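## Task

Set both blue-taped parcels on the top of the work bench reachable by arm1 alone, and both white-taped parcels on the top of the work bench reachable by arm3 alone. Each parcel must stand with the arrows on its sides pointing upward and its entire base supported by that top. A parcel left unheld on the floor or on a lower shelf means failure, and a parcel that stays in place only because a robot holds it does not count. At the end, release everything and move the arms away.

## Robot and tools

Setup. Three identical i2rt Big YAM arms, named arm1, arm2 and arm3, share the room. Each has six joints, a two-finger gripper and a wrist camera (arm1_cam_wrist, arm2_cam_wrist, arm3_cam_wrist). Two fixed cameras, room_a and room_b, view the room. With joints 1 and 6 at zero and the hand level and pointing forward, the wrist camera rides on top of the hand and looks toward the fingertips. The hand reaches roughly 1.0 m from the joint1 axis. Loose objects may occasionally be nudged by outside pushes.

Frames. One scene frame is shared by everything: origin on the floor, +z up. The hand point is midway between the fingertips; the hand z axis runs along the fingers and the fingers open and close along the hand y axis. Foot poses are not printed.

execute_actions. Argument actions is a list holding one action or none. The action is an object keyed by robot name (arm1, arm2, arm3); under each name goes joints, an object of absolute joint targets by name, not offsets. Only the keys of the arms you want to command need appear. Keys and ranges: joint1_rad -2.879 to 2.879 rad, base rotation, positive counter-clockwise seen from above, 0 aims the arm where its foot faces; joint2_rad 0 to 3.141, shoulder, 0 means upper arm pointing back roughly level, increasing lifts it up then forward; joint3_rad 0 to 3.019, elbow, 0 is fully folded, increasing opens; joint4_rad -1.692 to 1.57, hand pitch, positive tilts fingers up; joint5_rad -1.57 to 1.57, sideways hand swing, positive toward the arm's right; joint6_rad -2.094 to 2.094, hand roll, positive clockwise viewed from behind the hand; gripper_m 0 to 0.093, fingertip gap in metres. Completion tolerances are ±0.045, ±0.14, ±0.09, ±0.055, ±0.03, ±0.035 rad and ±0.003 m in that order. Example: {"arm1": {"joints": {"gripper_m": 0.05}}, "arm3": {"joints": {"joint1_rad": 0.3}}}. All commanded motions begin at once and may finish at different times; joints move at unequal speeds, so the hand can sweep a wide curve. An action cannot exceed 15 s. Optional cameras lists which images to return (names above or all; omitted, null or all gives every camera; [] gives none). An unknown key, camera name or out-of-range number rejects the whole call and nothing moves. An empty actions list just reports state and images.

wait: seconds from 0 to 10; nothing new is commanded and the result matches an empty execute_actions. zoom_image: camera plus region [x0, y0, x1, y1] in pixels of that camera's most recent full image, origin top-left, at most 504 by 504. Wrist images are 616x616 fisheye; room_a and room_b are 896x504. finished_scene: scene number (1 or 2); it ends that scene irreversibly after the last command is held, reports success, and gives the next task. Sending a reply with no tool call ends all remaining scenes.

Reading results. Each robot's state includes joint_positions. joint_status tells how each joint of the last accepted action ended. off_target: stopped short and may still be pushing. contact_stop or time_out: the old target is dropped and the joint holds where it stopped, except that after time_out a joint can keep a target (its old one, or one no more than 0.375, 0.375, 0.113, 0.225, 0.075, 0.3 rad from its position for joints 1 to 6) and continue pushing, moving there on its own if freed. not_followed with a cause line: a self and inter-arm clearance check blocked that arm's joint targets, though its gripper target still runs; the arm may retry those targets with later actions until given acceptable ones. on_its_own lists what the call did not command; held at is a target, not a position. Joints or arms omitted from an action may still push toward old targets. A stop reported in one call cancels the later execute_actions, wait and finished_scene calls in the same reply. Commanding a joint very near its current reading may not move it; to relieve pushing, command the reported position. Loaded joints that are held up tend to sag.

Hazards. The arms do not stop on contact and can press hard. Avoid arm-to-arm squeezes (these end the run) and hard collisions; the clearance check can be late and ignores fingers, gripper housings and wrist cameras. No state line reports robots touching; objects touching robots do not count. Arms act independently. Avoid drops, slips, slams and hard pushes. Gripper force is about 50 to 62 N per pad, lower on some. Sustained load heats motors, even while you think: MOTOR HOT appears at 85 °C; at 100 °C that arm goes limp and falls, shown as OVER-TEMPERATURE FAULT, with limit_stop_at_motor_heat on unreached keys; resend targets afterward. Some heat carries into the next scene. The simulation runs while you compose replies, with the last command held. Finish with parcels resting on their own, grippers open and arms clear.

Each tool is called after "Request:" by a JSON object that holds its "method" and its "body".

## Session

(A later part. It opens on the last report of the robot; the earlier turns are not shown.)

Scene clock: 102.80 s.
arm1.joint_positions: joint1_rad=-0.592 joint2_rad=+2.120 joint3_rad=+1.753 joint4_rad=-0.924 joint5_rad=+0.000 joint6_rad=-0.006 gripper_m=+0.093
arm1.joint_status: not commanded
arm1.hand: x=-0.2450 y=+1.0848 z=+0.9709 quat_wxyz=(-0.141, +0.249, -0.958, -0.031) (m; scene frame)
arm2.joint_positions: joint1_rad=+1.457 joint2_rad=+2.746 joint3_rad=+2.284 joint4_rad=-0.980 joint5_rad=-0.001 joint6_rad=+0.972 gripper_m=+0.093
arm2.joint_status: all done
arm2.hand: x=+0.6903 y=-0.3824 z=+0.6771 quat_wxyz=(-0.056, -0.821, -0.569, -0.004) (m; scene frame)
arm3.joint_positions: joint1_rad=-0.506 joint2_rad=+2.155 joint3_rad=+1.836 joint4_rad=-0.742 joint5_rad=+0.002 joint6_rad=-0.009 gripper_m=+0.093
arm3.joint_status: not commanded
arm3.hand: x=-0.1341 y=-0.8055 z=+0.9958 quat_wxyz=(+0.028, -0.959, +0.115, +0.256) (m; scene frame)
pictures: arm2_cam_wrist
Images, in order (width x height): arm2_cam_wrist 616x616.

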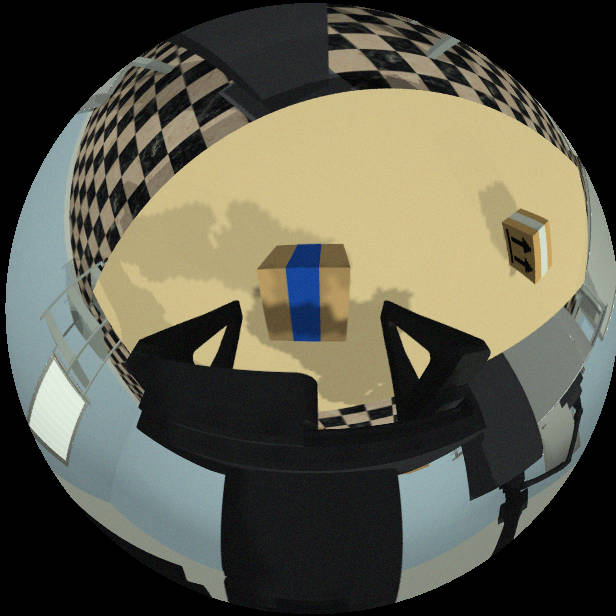

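Request:
{"method": "execute_actions", "body": {"actions": [{"arm2":{"joints":{"joint2_rad":2.80,"joint4_rad":-0.89}}}], "cameras": ["arm2_cam_wrist"]}}

Scene clock: 104.63 s.
arm1.joint_positions: joint1_rad=-0.592 joint2_rad=+2.120 joint3_rad=+1.753 joint4_rad=-0.924 joint5_rad=+0.000 joint6_rad=-0.006 gripper_m=+0.093
arm1.joint_status: not commanded
arm1.hand: x=-0.2450 y=+1.0848 z=+0.9709 quat_wxyz=(-0.141, +0.249, -0.958, -0.031) (m; scene frame)
arm2.joint_positions: joint1_rad=+1.457 joint2_rad=+2.808 joint3_rad=+2.284 joint4_rad=-0.902 joint5_rad=-0.001 joint6_rad=+0.973 gripper_m=+0.093
arm2.joint_status: all done
arm2.hand: x=+0.6887 y=-0.3796 z=+0.6338 quat_wxyz=(-0.065, -0.821, -0.568, -0.004) (m; scene frame)
arm3.joint_positions: joint1_rad=-0.506 joint2_rad=+2.155 joint3_rad=+1.836 joint4_rad=-0.742 joint5_rad=+0.002 joint6_rad=-0.009 gripper_m=+0.093
arm3.joint_status: not commanded
arm3.hand: x=-0.1341 y=-0.8055 z=+0.9958 quat_wxyz=(+0.028, -0.959, +0.115, +0.256) (m; scene frame)
pictures: arm2_cam_wrist
Images, in order (width x height): arm2_cam_wrist 616x616.

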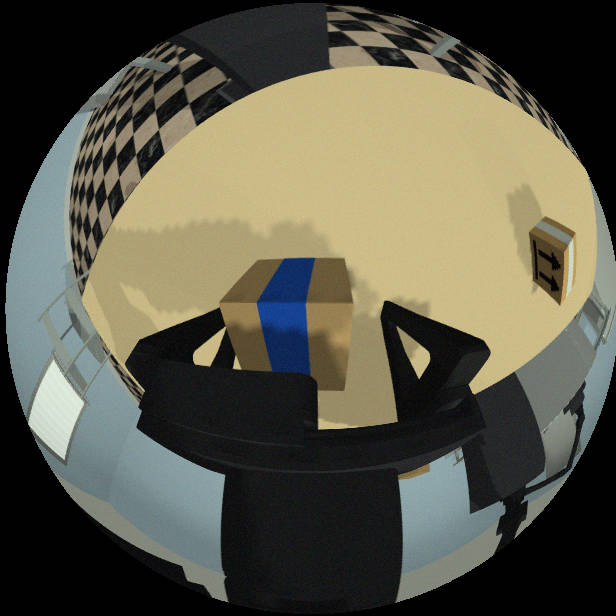

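Request:
{"method": "execute_actions", "body": {"actions": [{"arm2":{"joints":{"joint1_rad":1.485}}}], "cameras": []}}

Request:
{"method": "execute_actions", "body": {"actions": [{"arm2":{"joints":{"gripper_m":0.042}}}], "cameras": ["arm2_cam_wrist"]}}

Request:
{"method": "execute_actions", "body": {"actions": [{"arm2":{"joints":{"joint2_rad":2.4}}}], "cameras": ["arm2_cam_wrist"]}}

Scene clock: 106.57 s.
arm1.joint_positions: joint1_rad=-0.592 joint2_rad=+2.120 joint3_rad=+1.753 joint4_rad=-0.924 joint5_rad=+0.000 joint6_rad=-0.006 gripper_m=+0.093
arm1.joint_status: not commanded
arm1.hand: x=-0.2450 y=+1.0848 z=+0.9709 quat_wxyz=(-0.141, +0.249, -0.958, -0.031) (m; scene frame)
arm2.joint_positions: joint1_rad=+1.483 joint2_rad=+2.808 joint3_rad=+2.284 joint4_rad=-0.902 joint5_rad=-0.001 joint6_rad=+0.973 gripper_m=+0.093
arm2.joint_status: all done
arm2.hand: x=+0.7053 y=-0.3676 z=+0.6339 quat_wxyz=(-0.065, -0.813, -0.579, -0.005) (m; scene frame)
arm3.joint_positions: joint1_rad=-0.506 joint2_rad=+2.155 joint3_rad=+1.836 joint4_rad=-0.742 joint5_rad=+0.002 joint6_rad=-0.009 gripper_m=+0.093
arm3.joint_status: not commanded
arm3.hand: x=-0.1341 y=-0.8055 z=+0.9958 quat_wxyz=(+0.028, -0.959, +0.115, +0.256) (m; scene frame)
pictures: none
No camera images: the call's "cameras" was empty. Leave "cameras" out to get every camera's image.

Scene clock: 107.17 s.
arm1.joint_positions: joint1_rad=-0.592 joint2_rad=+2.120 joint3_rad=+1.753 joint4_rad=-0.924 joint5_rad=+0.000 joint6_rad=-0.006 gripper_m=+0.093
arm1.joint_status: not commanded
arm1.hand: x=-0.2450 y=+1.0848 z=+0.9709 quat_wxyz=(-0.141, +0.249, -0.958, -0.031) (m; scene frame)
arm2.joint_positions: joint1_rad=+1.483 joint2_rad=+2.808 joint3_rad=+2.284 joint4_rad=-0.901 joint5_rad=+0.000 joint6_rad=+0.973 gripper_m=+0.054
arm2.joint_status: gripper_m off_target (ended at +0.054, target +0.042)
arm2.hand: x=+0.7053 y=-0.3678 z=+0.6339 quat_wxyz=(-0.065, -0.813, -0.579, -0.005) (m; scene frame)
arm3.joint_positions: joint1_rad=-0.506 joint2_rad=+2.155 joint3_rad=+1.836 joint4_rad=-0.742 joint5_rad=+0.002 joint6_rad=-0.009 gripper_m=+0.093
arm3.joint_status: not commanded
arm3.hand: x=-0.1341 y=-0.8055 z=+0.9958 quat_wxyz=(+0.028, -0.959, +0.115, +0.256) (m; scene frame)
pictures: arm2_cam_wrist
Images, in order (width x height): arm2_cam_wrist 616x616.

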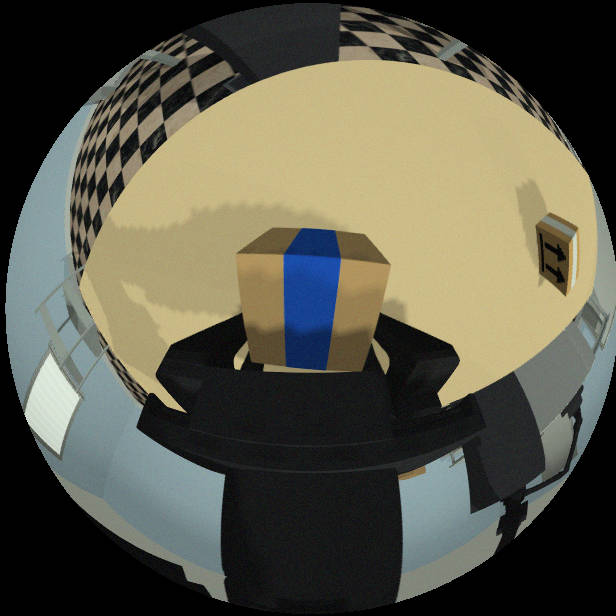

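Scene clock: 108.97 s.
arm1.joint_positions: joint1_rad=-0.592 joint2_rad=+2.120 joint3_rad=+1.753 joint4_rad=-0.924 joint5_rad=+0.000 joint6_rad=-0.006 gripper_m=+0.093
arm1.joint_status: not commanded
arm1.hand: x=-0.2450 y=+1.0848 z=+0.9709 quat_wxyz=(-0.141, +0.249, -0.958, -0.031) (m; scene frame)
arm2.joint_positions: joint1_rad=+1.483 joint2_rad=+2.427 joint3_rad=+2.299 joint4_rad=-0.894 joint5_rad=+0.000 joint6_rad=+0.974 gripper_m=+0.054
arm2.joint_status: all done
arm2.hand: x=+0.7610 y=-0.4459 z=+0.9451 quat_wxyz=(-0.264, -0.786, -0.559, -0.009) (m; scene frame)
arm3.joint_positions: joint1_rad=-0.506 joint2_rad=+2.155 joint3_rad=+1.836 joint4_rad=-0.742 joint5_rad=+0.002 joint6_rad=-0.009 gripper_m=+0.093
arm3.joint_status: not commanded
arm3.hand: x=-0.1341 y=-0.8055 z=+0.9958 quat_wxyz=(+0.028, -0.959, +0.115, +0.256) (m; scene frame)
pictures: arm2_cam_wrist
Images, in order (width x height): arm2_cam_wrist 616x616.

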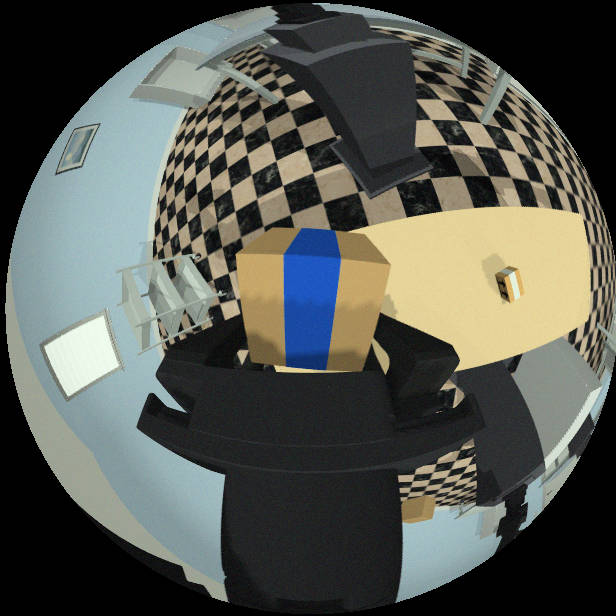

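Request:
{"method": "execute_actions", "body": {"actions": [{"arm2":{"joints":{"joint1_rad":-1.2,"joint2_rad":1.85,"joint3_rad":1.36,"joint4_rad":-0.77,"joint6_rad":0.0}},"arm3":{"joints":{"joint1_rad":-0.15}}}], "cameras": []}}

Request:
{"method": "execute_actions", "body": {"actions": [{"arm2":{"joints":{"joint2_rad":2.10}},"arm3":{"joints":{"joint1_rad":-1.57,"joint2_rad":2.48}}}], "cameras": ["arm2_cam_wrist","arm3_cam_wrist"]}}

Scene clock: 112.47 s.
arm1.joint_positions: joint1_rad=-0.592 joint2_rad=+2.120 joint3_rad=+1.753 joint4_rad=-0.924 joint5_rad=+0.000 joint6_rad=-0.006 gripper_m=+0.093
arm1.joint_status: not commanded
arm1.hand: x=-0.2450 y=+1.0848 z=+0.9709 quat_wxyz=(-0.141, +0.249, -0.958, -0.031) (m; scene frame)
arm2.joint_positions: joint1_rad=-1.208 joint2_rad=+1.874 joint3_rad=+1.344 joint4_rad=-0.767 joint5_rad=+0.002 joint6_rad=+0.008 gripper_m=+0.054
arm2.joint_status: all done
arm2.hand: x=-0.2800 y=+0.5204 z=+0.9383 quat_wxyz=(+0.040, -0.961, +0.239, +0.137) (m; scene frame)
arm3.joint_positions: joint1_rad=-0.158 joint2_rad=+2.155 joint3_rad=+1.836 joint4_rad=-0.742 joint5_rad=-0.002 joint6_rad=-0.009 gripper_m=+0.093
arm3.joint_status: all done
arm3.hand: x=-0.1530 y=-1.0719 z=+0.9981 quat_wxyz=(-0.016, -0.964, -0.054, +0.258) (m; scene frame)
pictures: none
No camera images: the call's "cameras" was empty. Leave "cameras" out to get every camera's image.

Scene clock: 114.43 s.
arm1.joint_positions: joint1_rad=-0.592 joint2_rad=+2.120 joint3_rad=+1.753 joint4_rad=-0.924 joint5_rad=+0.000 joint6_rad=-0.006 gripper_m=+0.093
arm1.joint_status: not commanded
arm1.hand: x=-0.2450 y=+1.0848 z=+0.9709 quat_wxyz=(-0.141, +0.249, -0.958, -0.031) (m; scene frame)
arm2.joint_positions: joint1_rad=-1.208 joint2_rad=+2.116 joint3_rad=+1.340 joint4_rad=-0.767 joint5_rad=+0.001 joint6_rad=+0.008 gripper_m=+0.053
arm2.joint_status: all done
arm2.hand: x=-0.2450 y=+0.5039 z=+0.8015 quat_wxyz=(+0.011, -0.970, +0.242, +0.018) (m; scene frame)
arm3.joint_positions: joint1_rad=-1.574 joint2_rad=+2.487 joint3_rad=+1.826 joint4_rad=-0.731 joint5_rad=+0.002 joint6_rad=-0.008 gripper_m=+0.093
arm3.joint_status: all done
arm3.hand: x=+0.4298 y=-0.3090 z=+0.7411 quat_wxyz=(+0.049, -0.791, +0.605, +0.072) (m; scene frame)
pictures: arm2_cam_wrist, arm3_cam_wrist
Images, in order (width x height): arm2_cam_wrist 616x616, arm3_cam_wrist 616x616.

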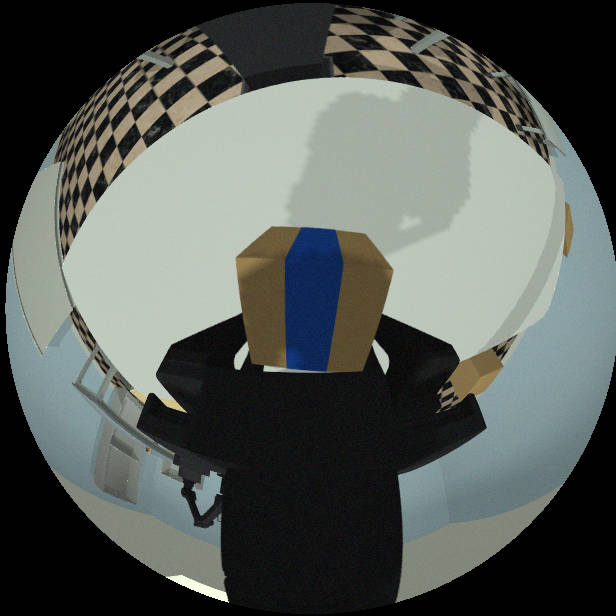

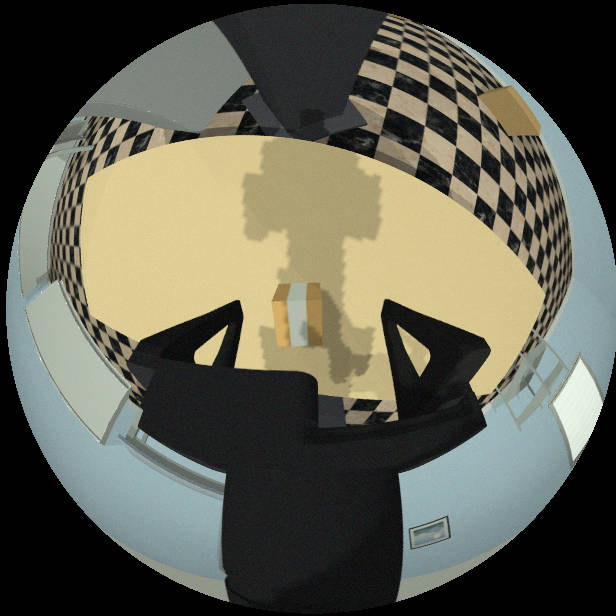

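Request:
{"method": "execute_actions", "body": {"actions": [{"arm2":{"joints":{"joint2_rad":2.15}},"arm3":{"joints":{"joint1_rad":-1.545,"joint2_rad":2.625}}}], "cameras": ["arm3_cam_wrist"]}}

Scene clock: 115.97 s.
arm1.joint_positions: joint1_rad=-0.592 joint2_rad=+2.120 joint3_rad=+1.753 joint4_rad=-0.924 joint5_rad=+0.000 joint6_rad=-0.006 gripper_m=+0.093
arm1.joint_status: not commanded
arm1.hand: x=-0.2450 y=+1.0848 z=+0.9709 quat_wxyz=(-0.141, +0.249, -0.958, -0.031) (m; scene frame)
arm2.joint_positions: joint1_rad=-1.208 joint2_rad=+2.148 joint3_rad=+1.340 joint4_rad=-0.767 joint5_rad=+0.000 joint6_rad=+0.007 gripper_m=+0.053
arm2.joint_status: all done
arm2.hand: x=-0.2386 y=+0.5006 z=+0.7847 quat_wxyz=(+0.007, -0.970, +0.242, +0.002) (m; scene frame)
arm3.joint_positions: joint1_rad=-1.548 joint2_rad=+2.640 joint3_rad=+1.819 joint4_rad=-0.731 joint5_rad=+0.002 joint6_rad=-0.008 gripper_m=+0.093
arm3.joint_status: all done
arm3.hand: x=+0.4268 y=-0.3695 z=+0.6387 quat_wxyz=(+0.000, -0.802, +0.597, +0.010) (m; scene frame)
pictures: arm3_cam_wrist
Images, in order (width x height): arm3_cam_wrist 616x616.

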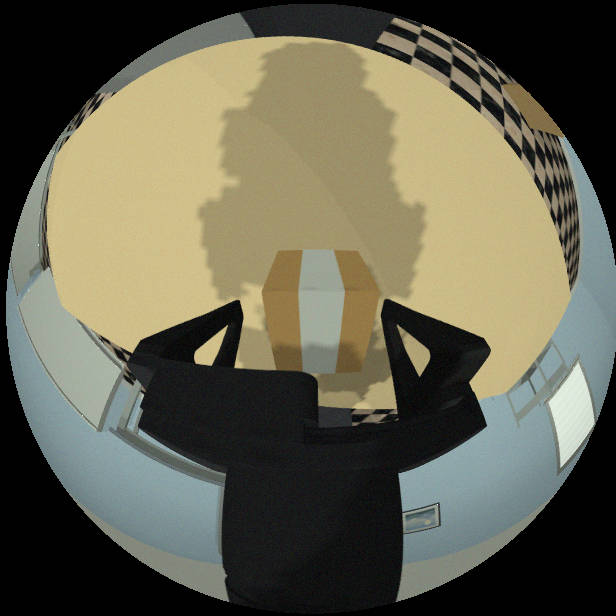

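Request:
{"method": "execute_actions", "body": {"actions": [{"arm2":{"joints":{"gripper_m":0.093}},"arm3":{"joints":{"gripper_m":0.038}}}], "cameras": ["arm2_cam_wrist"]}}

Request:
{"method": "execute_actions", "body": {"actions": [{"arm2":{"joints":{"joint2_rad":1.85}},"arm3":{"joints":{"joint2_rad":2.3}}}], "cameras": ["arm2_cam_wrist"]}}

Scene clock: 117.03 s.
arm1.joint_positions: joint1_rad=-0.592 joint2_rad=+2.120 joint3_rad=+1.753 joint4_rad=-0.924 joint5_rad=+0.000 joint6_rad=-0.006 gripper_m=+0.093
arm1.joint_status: not commanded
arm1.hand: x=-0.2450 y=+1.0848 z=+0.9709 quat_wxyz=(-0.141, +0.249, -0.958, -0.031) (m; scene frame)
arm2.joint_positions: joint1_rad=-1.208 joint2_rad=+2.148 joint3_rad=+1.340 joint4_rad=-0.767 joint5_rad=+0.000 joint6_rad=+0.007 gripper_m=+0.093
arm2.joint_status: all done
arm2.hand: x=-0.2385 y=+0.5006 z=+0.7845 quat_wxyz=(+0.007, -0.970, +0.241, +0.002) (m; scene frame)
arm3.joint_positions: joint1_rad=-1.548 joint2_rad=+2.640 joint3_rad=+1.819 joint4_rad=-0.731 joint5_rad=+0.001 joint6_rad=-0.008 gripper_m=+0.049
arm3.joint_status: gripper_m off_target (ended at +0.049, target +0.038)
arm3.hand: x=+0.4267 y=-0.3695 z=+0.6387 quat_wxyz=(-0.001, -0.802, +0.597, +0.010) (m; scene frame)
pictures: arm2_cam_wrist
Images, in order (width x height): arm2_cam_wrist 616x616.

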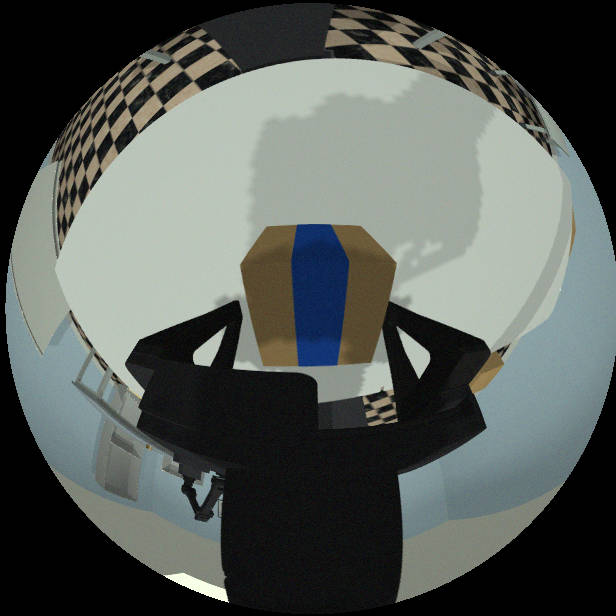

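Scene clock: 118.50 s.
arm1.joint_positions: joint1_rad=-0.592 joint2_rad=+2.120 joint3_rad=+1.753 joint4_rad=-0.924 joint5_rad=+0.000 joint6_rad=-0.006 gripper_m=+0.093
arm1.joint_status: not commanded
arm1.hand: x=-0.2450 y=+1.0848 z=+0.9709 quat_wxyz=(-0.141, +0.249, -0.958, -0.031) (m; scene frame)
arm2.joint_positions: joint1_rad=-1.208 joint2_rad=+1.855 joint3_rad=+1.340 joint4_rad=-0.767 joint5_rad=+0.000 joint6_rad=+0.007 gripper_m=+0.093
arm2.joint_status: all done
arm2.hand: x=-0.2799 y=+0.5199 z=+0.9475 quat_wxyz=(+0.041, -0.960, +0.238, +0.144) (m; scene frame)
arm3.joint_positions: joint1_rad=-1.548 joint2_rad=+2.297 joint3_rad=+1.819 joint4_rad=-0.731 joint5_rad=+0.001 joint6_rad=-0.008 gripper_m=+0.049
arm3.joint_status: all done
arm3.hand: x=+0.4020 y=-0.2730 z=+0.8736 quat_wxyz=(+0.102, -0.789, +0.588, +0.146) (m; scene frame)
pictures: arm2_cam_wrist
Images, in order (width x height): arm2_cam_wrist 616x616.

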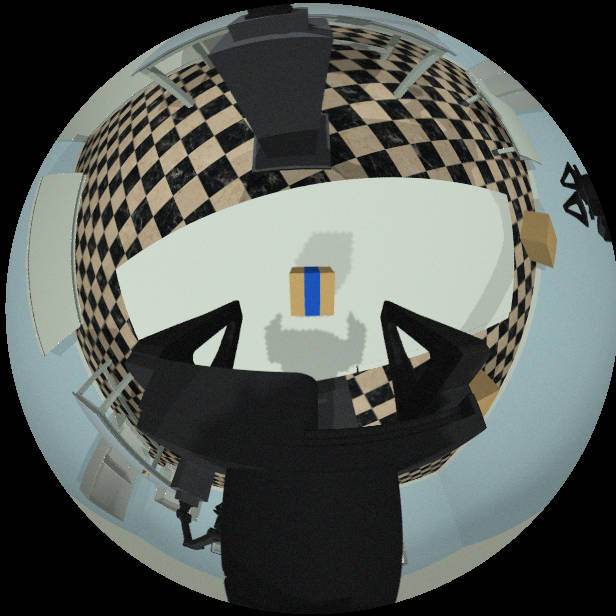

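Request:
{"method": "execute_actions", "body": {"actions": [{"arm2":{"joints":{"joint1_rad":-0.2,"joint2_rad":1.1,"joint3_rad":0.9}},"arm3":{"joints":{"joint1_rad":0.82,"joint2_rad":2.12,"joint3_rad":1.76,"joint4_rad":-0.93}},"arm1":{"joints":{"joint1_rad":-0.9,"joint6_rad":0.12}}}], "cameras": []}}

Request:
{"method": "execute_actions", "body": {"actions": [{"arm3":{"joints":{"joint2_rad":2.31}},"arm1":{"joints":{"joint1_rad":-1.465,"joint2_rad":2.27}}}], "cameras": ["arm1_cam_wrist","arm3_cam_wrist"]}}

Scene clock: 122.80 s.
arm1.joint_positions: joint1_rad=-0.895 joint2_rad=+2.120 joint3_rad=+1.753 joint4_rad=-0.924 joint5_rad=+0.001 joint6_rad=+0.111 gripper_m=+0.093
arm1.joint_status: all done
arm1.hand: x=-0.1726 y=+0.8857 z=+0.9723 quat_wxyz=(-0.144, +0.044, -0.988, -0.020) (m; scene frame)
arm2.joint_positions: joint1_rad=-0.202 joint2_rad=+1.094 joint3_rad=+0.897 joint4_rad=-0.767 joint5_rad=-0.001 joint6_rad=+0.006 gripper_m=+0.093
arm2.joint_status: all done
arm2.hand: x=-0.1172 y=+0.0294 z=+1.1089 quat_wxyz=(-0.071, -0.922, -0.248, +0.288) (m; scene frame)
arm3.joint_positions: joint1_rad=+0.822 joint2_rad=+2.122 joint3_rad=+1.748 joint4_rad=-0.920 joint5_rad=-0.001 joint6_rad=-0.008 gripper_m=+0.049
arm3.joint_status: all done
arm3.hand: x=+0.2846 y=-1.6120 z=+0.9636 quat_wxyz=(-0.071, -0.845, -0.515, +0.125) (m; scene frame)
pictures: none
No camera images: the call's "cameras" was empty. Leave "cameras" out to get every camera's image.

Scene clock: 124.43 s.
arm1.joint_positions: joint1_rad=-1.456 joint2_rad=+2.268 joint3_rad=+1.753 joint4_rad=-0.924 joint5_rad=+0.000 joint6_rad=+0.114 gripper_m=+0.093
arm1.joint_status: all done
arm1.hand: x=-0.2223 y=+0.5055 z=+0.8728 quat_wxyz=(-0.072, -0.236, -0.969, +0.008) (m; scene frame)
arm2.joint_positions: joint1_rad=-0.202 joint2_rad=+1.094 joint3_rad=+0.897 joint4_rad=-0.767 joint5_rad=-0.001 joint6_rad=+0.006 gripper_m=+0.093
arm2.joint_status: not commanded
arm2.hand: x=-0.1172 y=+0.0294 z=+1.1089 quat_wxyz=(-0.071, -0.922, -0.248, +0.288) (m; scene frame)
arm3.joint_positions: joint1_rad=+0.822 joint2_rad=+2.337 joint3_rad=+1.742 joint4_rad=-0.924 joint5_rad=-0.001 joint6_rad=-0.008 gripper_m=+0.049
arm3.joint_status: all done
arm3.hand: x=+0.3007 y=-1.5792 z=+0.8186 quat_wxyz=(-0.014, -0.854, -0.519, +0.029) (m; scene frame)
pictures: arm1_cam_wrist, arm3_cam_wrist
Images, in order (width x height): arm1_cam_wrist 616x616, arm3_cam_wrist 616x616.

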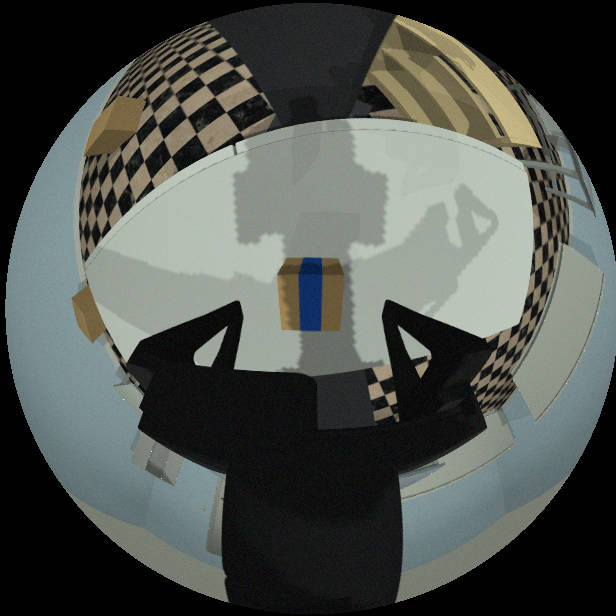

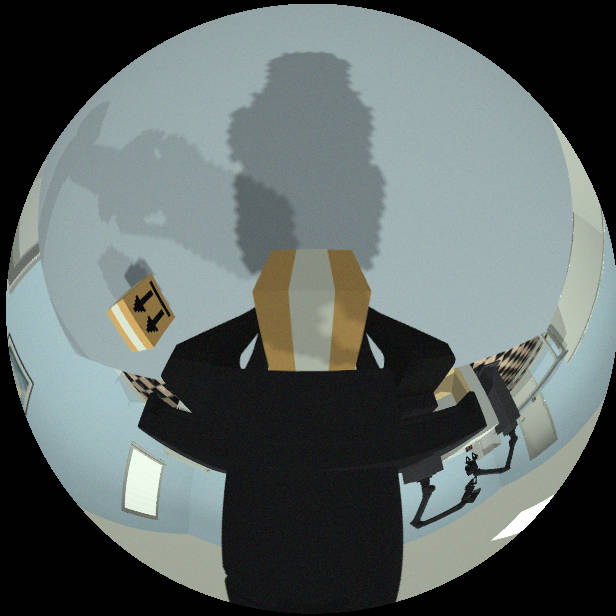

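Both good; first white is upright.

Request:
{"method": "execute_actions", "body": {"actions": [{"arm3":{"joints":{"joint2_rad":2.385}},"arm1":{"joints":{"joint2_rad":2.39}}}], "cameras": ["arm1_cam_wrist"]}}

Scene clock: 134.50 s.
arm1.joint_positions: joint1_rad=-1.456 joint2_rad=+2.377 joint3_rad=+1.753 joint4_rad=-0.924 joint5_rad=+0.000 joint6_rad=+0.114 gripper_m=+0.093
arm1.joint_status: all done
arm1.hand: x=-0.2439 y=+0.5139 z=+0.8018 quat_wxyz=(-0.018, -0.236, -0.972, +0.001) (m; scene frame)
arm2.joint_positions: joint1_rad=-0.202 joint2_rad=+1.094 joint3_rad=+0.897 joint4_rad=-0.767 joint5_rad=-0.001 joint6_rad=+0.006 gripper_m=+0.093
arm2.joint_status: not commanded
arm2.hand: x=-0.1172 y=+0.0294 z=+1.1089 quat_wxyz=(-0.071, -0.922, -0.248, +0.288) (m; scene frame)
arm3.joint_positions: joint1_rad=+0.822 joint2_rad=+2.376 joint3_rad=+1.742 joint4_rad=-0.924 joint5_rad=-0.001 joint6_rad=-0.008 gripper_m=+0.049
arm3.joint_status: all done
arm3.hand: x=+0.3049 y=-1.5709 z=+0.7938 quat_wxyz=(-0.004, -0.854, -0.519, +0.013) (m; scene frame)
pictures: arm1_cam_wrist
Images, in order (width x height): arm1_cam_wrist 616x616.

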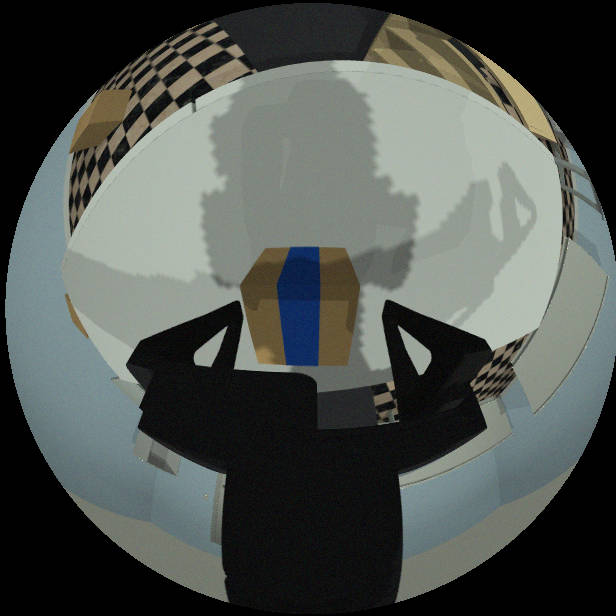

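Request:
{"method": "execute_actions", "body": {"actions": [{"arm3":{"joints":{"gripper_m":0.093}},"arm1":{"joints":{"gripper_m":0.042}}}], "cameras": ["arm3_cam_wrist"]}}

Request:
{"method": "execute_actions", "body": {"actions": [{"arm3":{"joints":{"joint2_rad":2.1}},"arm1":{"joints":{"joint2_rad":2.22}}}], "cameras": []}}

Request:
{"method": "execute_actions", "body": {"actions": [{"arm3":{"joints":{"joint2_rad":1.3,"joint3_rad":1.2}},"arm1":{"joints":{"joint1_rad":1.45,"joint6_rad":0}}}], "cameras": ["arm1_cam_wrist","arm3_cam_wrist"]}}

Scene clock: 135.90 s.
arm1.joint_positions: joint1_rad=-1.456 joint2_rad=+2.377 joint3_rad=+1.753 joint4_rad=-0.924 joint5_rad=+0.000 joint6_rad=+0.114 gripper_m=+0.053
arm1.joint_status: gripper_m off_target (ended at +0.053, target +0.042)
arm1.hand: x=-0.2439 y=+0.5139 z=+0.8018 quat_wxyz=(-0.018, -0.236, -0.972, +0.001) (m; scene frame)
arm2.joint_positions: joint1_rad=-0.202 joint2_rad=+1.094 joint3_rad=+0.897 joint4_rad=-0.767 joint5_rad=-0.001 joint6_rad=+0.006 gripper_m=+0.093
arm2.joint_status: not commanded
arm2.hand: x=-0.1172 y=+0.0294 z=+1.1089 quat_wxyz=(-0.071, -0.922, -0.248, +0.288) (m; scene frame)
arm3.joint_positions: joint1_rad=+0.822 joint2_rad=+2.376 joint3_rad=+1.742 joint4_rad=-0.924 joint5_rad=-0.001 joint6_rad=-0.008 gripper_m=+0.093
arm3.joint_status: all done
arm3.hand: x=+0.3049 y=-1.5709 z=+0.7938 quat_wxyz=(-0.004, -0.854, -0.519, +0.013) (m; scene frame)
pictures: arm3_cam_wrist
Images, in order (width x height): arm3_cam_wrist 616x616.

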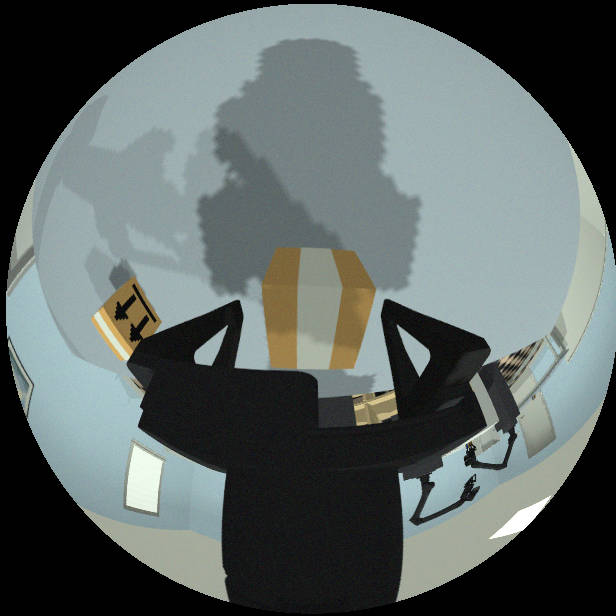

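Scene clock: 137.40 s.
arm1.joint_positions: joint1_rad=-1.456 joint2_rad=+2.209 joint3_rad=+1.753 joint4_rad=-0.924 joint5_rad=+0.000 joint6_rad=+0.114 gripper_m=+0.053
arm1.joint_status: all done
arm1.hand: x=-0.2136 y=+0.5020 z=+0.9125 quat_wxyz=(-0.101, -0.235, -0.967, +0.011) (m; scene frame)
arm2.joint_positions: joint1_rad=-0.202 joint2_rad=+1.094 joint3_rad=+0.897 joint4_rad=-0.767 joint5_rad=-0.001 joint6_rad=+0.006 gripper_m=+0.093
arm2.joint_status: not commanded
arm2.hand: x=-0.1172 y=+0.0294 z=+1.1089 quat_wxyz=(-0.071, -0.922, -0.248, +0.288) (m; scene frame)
arm3.joint_positions: joint1_rad=+0.822 joint2_rad=+2.090 joint3_rad=+1.742 joint4_rad=-0.924 joint5_rad=-0.001 joint6_rad=-0.008 gripper_m=+0.093
arm3.joint_status: all done
arm3.hand: x=+0.2851 y=-1.6112 z=+0.9824 quat_wxyz=(-0.077, -0.844, -0.514, +0.135) (m; scene frame)
pictures: none
No camera images: the call's "cameras" was empty. Leave "cameras" out to get every camera's image.

Scene clock: 140.10 s.
arm1.joint_positions: joint1_rad=+1.459 joint2_rad=+2.209 joint3_rad=+1.753 joint4_rad=-0.924 joint5_rad=-0.002 joint6_rad=+0.007 gripper_m=+0.053
arm1.joint_status: all done
arm1.hand: x=-1.4343 y=+1.1325 z=+0.8945 quat_wxyz=(-0.027, +0.952, -0.292, -0.085) (m; scene frame)
arm2.joint_positions: joint1_rad=-0.202 joint2_rad=+1.094 joint3_rad=+0.897 joint4_rad=-0.767 joint5_rad=-0.001 joint6_rad=+0.006 gripper_m=+0.093
arm2.joint_status: not commanded
arm2.hand: x=-0.1172 y=+0.0294 z=+1.1089 quat_wxyz=(-0.071, -0.922, -0.248, +0.288) (m; scene frame)
arm3.joint_positions: joint1_rad=+0.822 joint2_rad=+1.287 joint3_rad=+1.203 joint4_rad=-0.926 joint5_rad=-0.001 joint6_rad=-0.008 gripper_m=+0.093
arm3.joint_status: all done
arm3.hand: x=+0.3849 y=-1.4261 z=+1.1924 quat_wxyz=(-0.142, -0.819, -0.499, +0.244) (m; scene frame)
pictures: arm1_cam_wrist, arm3_cam_wrist
Images, in order (width x height): arm1_cam_wrist 616x616, arm3_cam_wrist 616x616.

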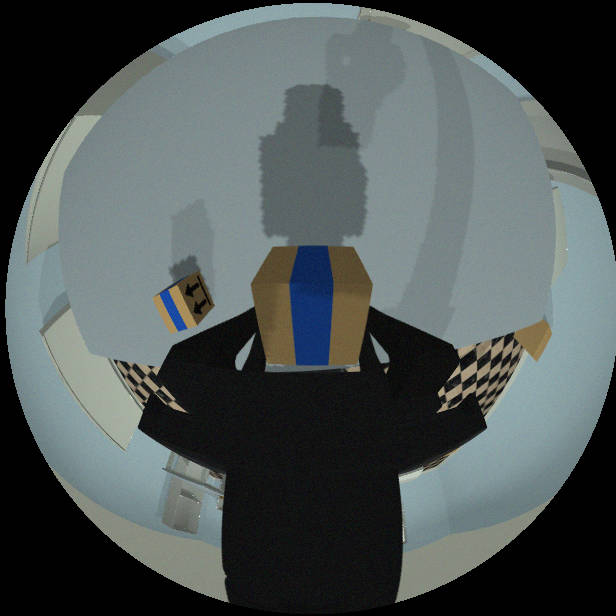

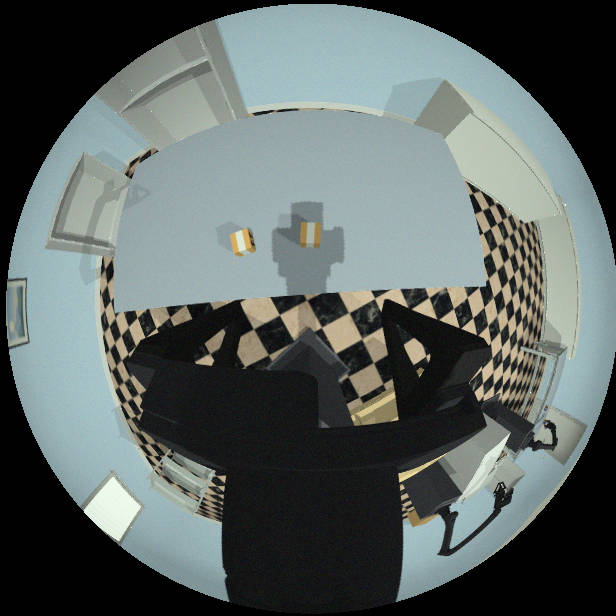

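Request:
{"method": "execute_actions", "body": {"actions": [{"arm1":{"joints":{"joint2_rad":2.35}}}], "cameras": []}}

Scene clock: 142.03 s.
arm1.joint_positions: joint1_rad=+1.459 joint2_rad=+2.348 joint3_rad=+1.753 joint4_rad=-0.925 joint5_rad=-0.002 joint6_rad=+0.007 gripper_m=+0.053
arm1.joint_status: all done
arm1.hand: x=-1.4106 y=+1.1174 z=+0.8031 quat_wxyz=(-0.007, +0.956, -0.294, -0.018) (m; scene frame)
arm2.joint_positions: joint1_rad=-0.202 joint2_rad=+1.094 joint3_rad=+0.897 joint4_rad=-0.767 joint5_rad=-0.001 joint6_rad=+0.006 gripper_m=+0.093
arm2.joint_status: not commanded
arm2.hand: x=-0.1172 y=+0.0294 z=+1.1089 quat_wxyz=(-0.071, -0.922, -0.248, +0.288) (m; scene frame)
arm3.joint_positions: joint1_rad=+0.822 joint2_rad=+1.287 joint3_rad=+1.203 joint4_rad=-0.926 joint5_rad=-0.001 joint6_rad=-0.008 gripper_m=+0.093
arm3.joint_status: not commanded
arm3.hand: x=+0.3849 y=-1.4261 z=+1.1924 quat_wxyz=(-0.142, -0.819, -0.499, +0.244) (m; scene frame)
pictures: none
No camera images: the call's "cameras" was empty. Leave "cameras" out to get every camera's image.

Request:
{"method": "execute_actions", "body": {"actions": [{"arm1":{"joints":{"gripper_m":0.093}}}], "cameras": []}}

Request:
{"method": "execute_actions", "body": {"actions": [{"arm1":{"joints":{"joint2_rad":1.9}}}], "cameras": ["arm1_cam_wrist","room_a","arm3_cam_wrist"]}}

Request:
{"method": "zoom_image", "body": {"camera": "room_a", "region": [640,300,896,504]}}

Scene clock: 143.23 s.
arm1.joint_positions: joint1_rad=+1.459 joint2_rad=+2.348 joint3_rad=+1.753 joint4_rad=-0.925 joint5_rad=-0.002 joint6_rad=+0.007 gripper_m=+0.093
arm1.joint_status: all done
arm1.hand: x=-1.4106 y=+1.1174 z=+0.8031 quat_wxyz=(-0.007, +0.956, -0.294, -0.018) (m; scene frame)
arm2.joint_positions: joint1_rad=-0.202 joint2_rad=+1.094 joint3_rad=+0.897 joint4_rad=-0.767 joint5_rad=-0.001 joint6_rad=+0.006 gripper_m=+0.093
arm2.joint_status: not commanded
arm2.hand: x=-0.1172 y=+0.0294 z=+1.1089 quat_wxyz=(-0.071, -0.922, -0.248, +0.288) (m; scene frame)
arm3.joint_positions: joint1_rad=+0.822 joint2_rad=+1.287 joint3_rad=+1.203 joint4_rad=-0.926 joint5_rad=-0.001 joint6_rad=-0.008 gripper_m=+0.093
arm3.joint_status: not commanded
arm3.hand: x=+0.3849 y=-1.4261 z=+1.1924 quat_wxyz=(-0.142, -0.819, -0.499, +0.244) (m; scene frame)
pictures: none
No camera images: the call's "cameras" was empty. Leave "cameras" out to get every camera's image.

Scene clock: 144.80 s.
arm1.joint_positions: joint1_rad=+1.459 joint2_rad=+1.878 joint3_rad=+1.751 joint4_rad=-0.925 joint5_rad=-0.002 joint6_rad=+0.007 gripper_m=+0.093
arm1.joint_status: all done
arm1.hand: x=-1.4462 y=+1.1389 z=+1.1186 quat_wxyz=(-0.074, +0.926, -0.284, -0.239) (m; scene frame)
arm2.joint_positions: joint1_rad=-0.202 joint2_rad=+1.094 joint3_rad=+0.897 joint4_rad=-0.767 joint5_rad=-0.001 joint6_rad=+0.006 gripper_m=+0.093
arm2.joint_status: not commanded
arm2.hand: x=-0.1172 y=+0.0294 z=+1.1089 quat_wxyz=(-0.071, -0.922, -0.248, +0.288) (m; scene frame)
arm3.joint_positions: joint1_rad=+0.822 joint2_rad=+1.287 joint3_rad=+1.203 joint4_rad=-0.926 joint5_rad=-0.001 joint6_rad=-0.008 gripper_m=+0.093
arm3.joint_status: not commanded
arm3.hand: x=+0.3849 y=-1.4261 z=+1.1924 quat_wxyz=(-0.142, -0.819, -0.499, +0.244) (m; scene frame)
pictures: arm1_cam_wrist, arm3_cam_wrist, room_a
Images, in order (width x height): arm1_cam_wrist 616x616, arm3_cam_wrist 616x616, room_a 896x504.

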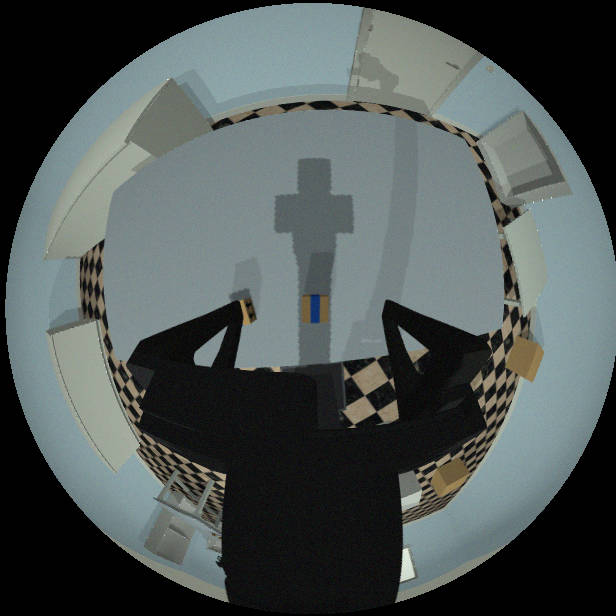

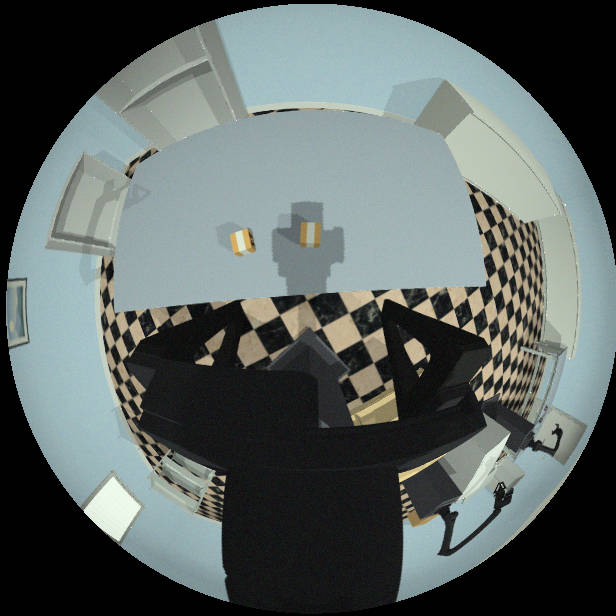

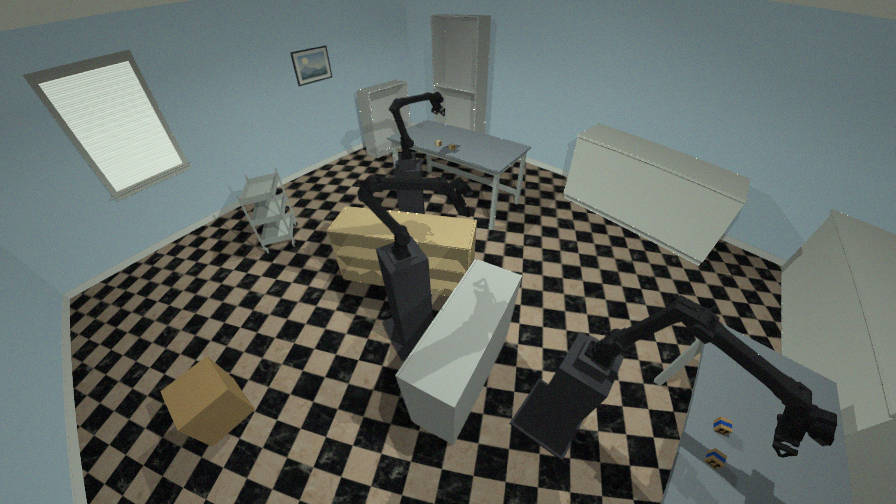

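Region (640, 300, 896, 504) of room_a's 896x504 image, scaled by 1.969, with more detail than that image has; it fills the top 402 rows of this view, and the rest is white.

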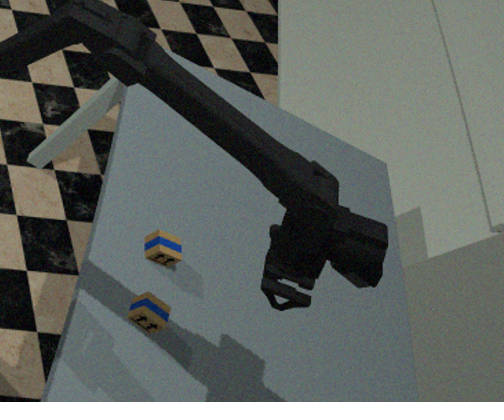

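Request:
{"method": "finished_scene", "body": {"scene": 2}}

The scene is finished: the task was done.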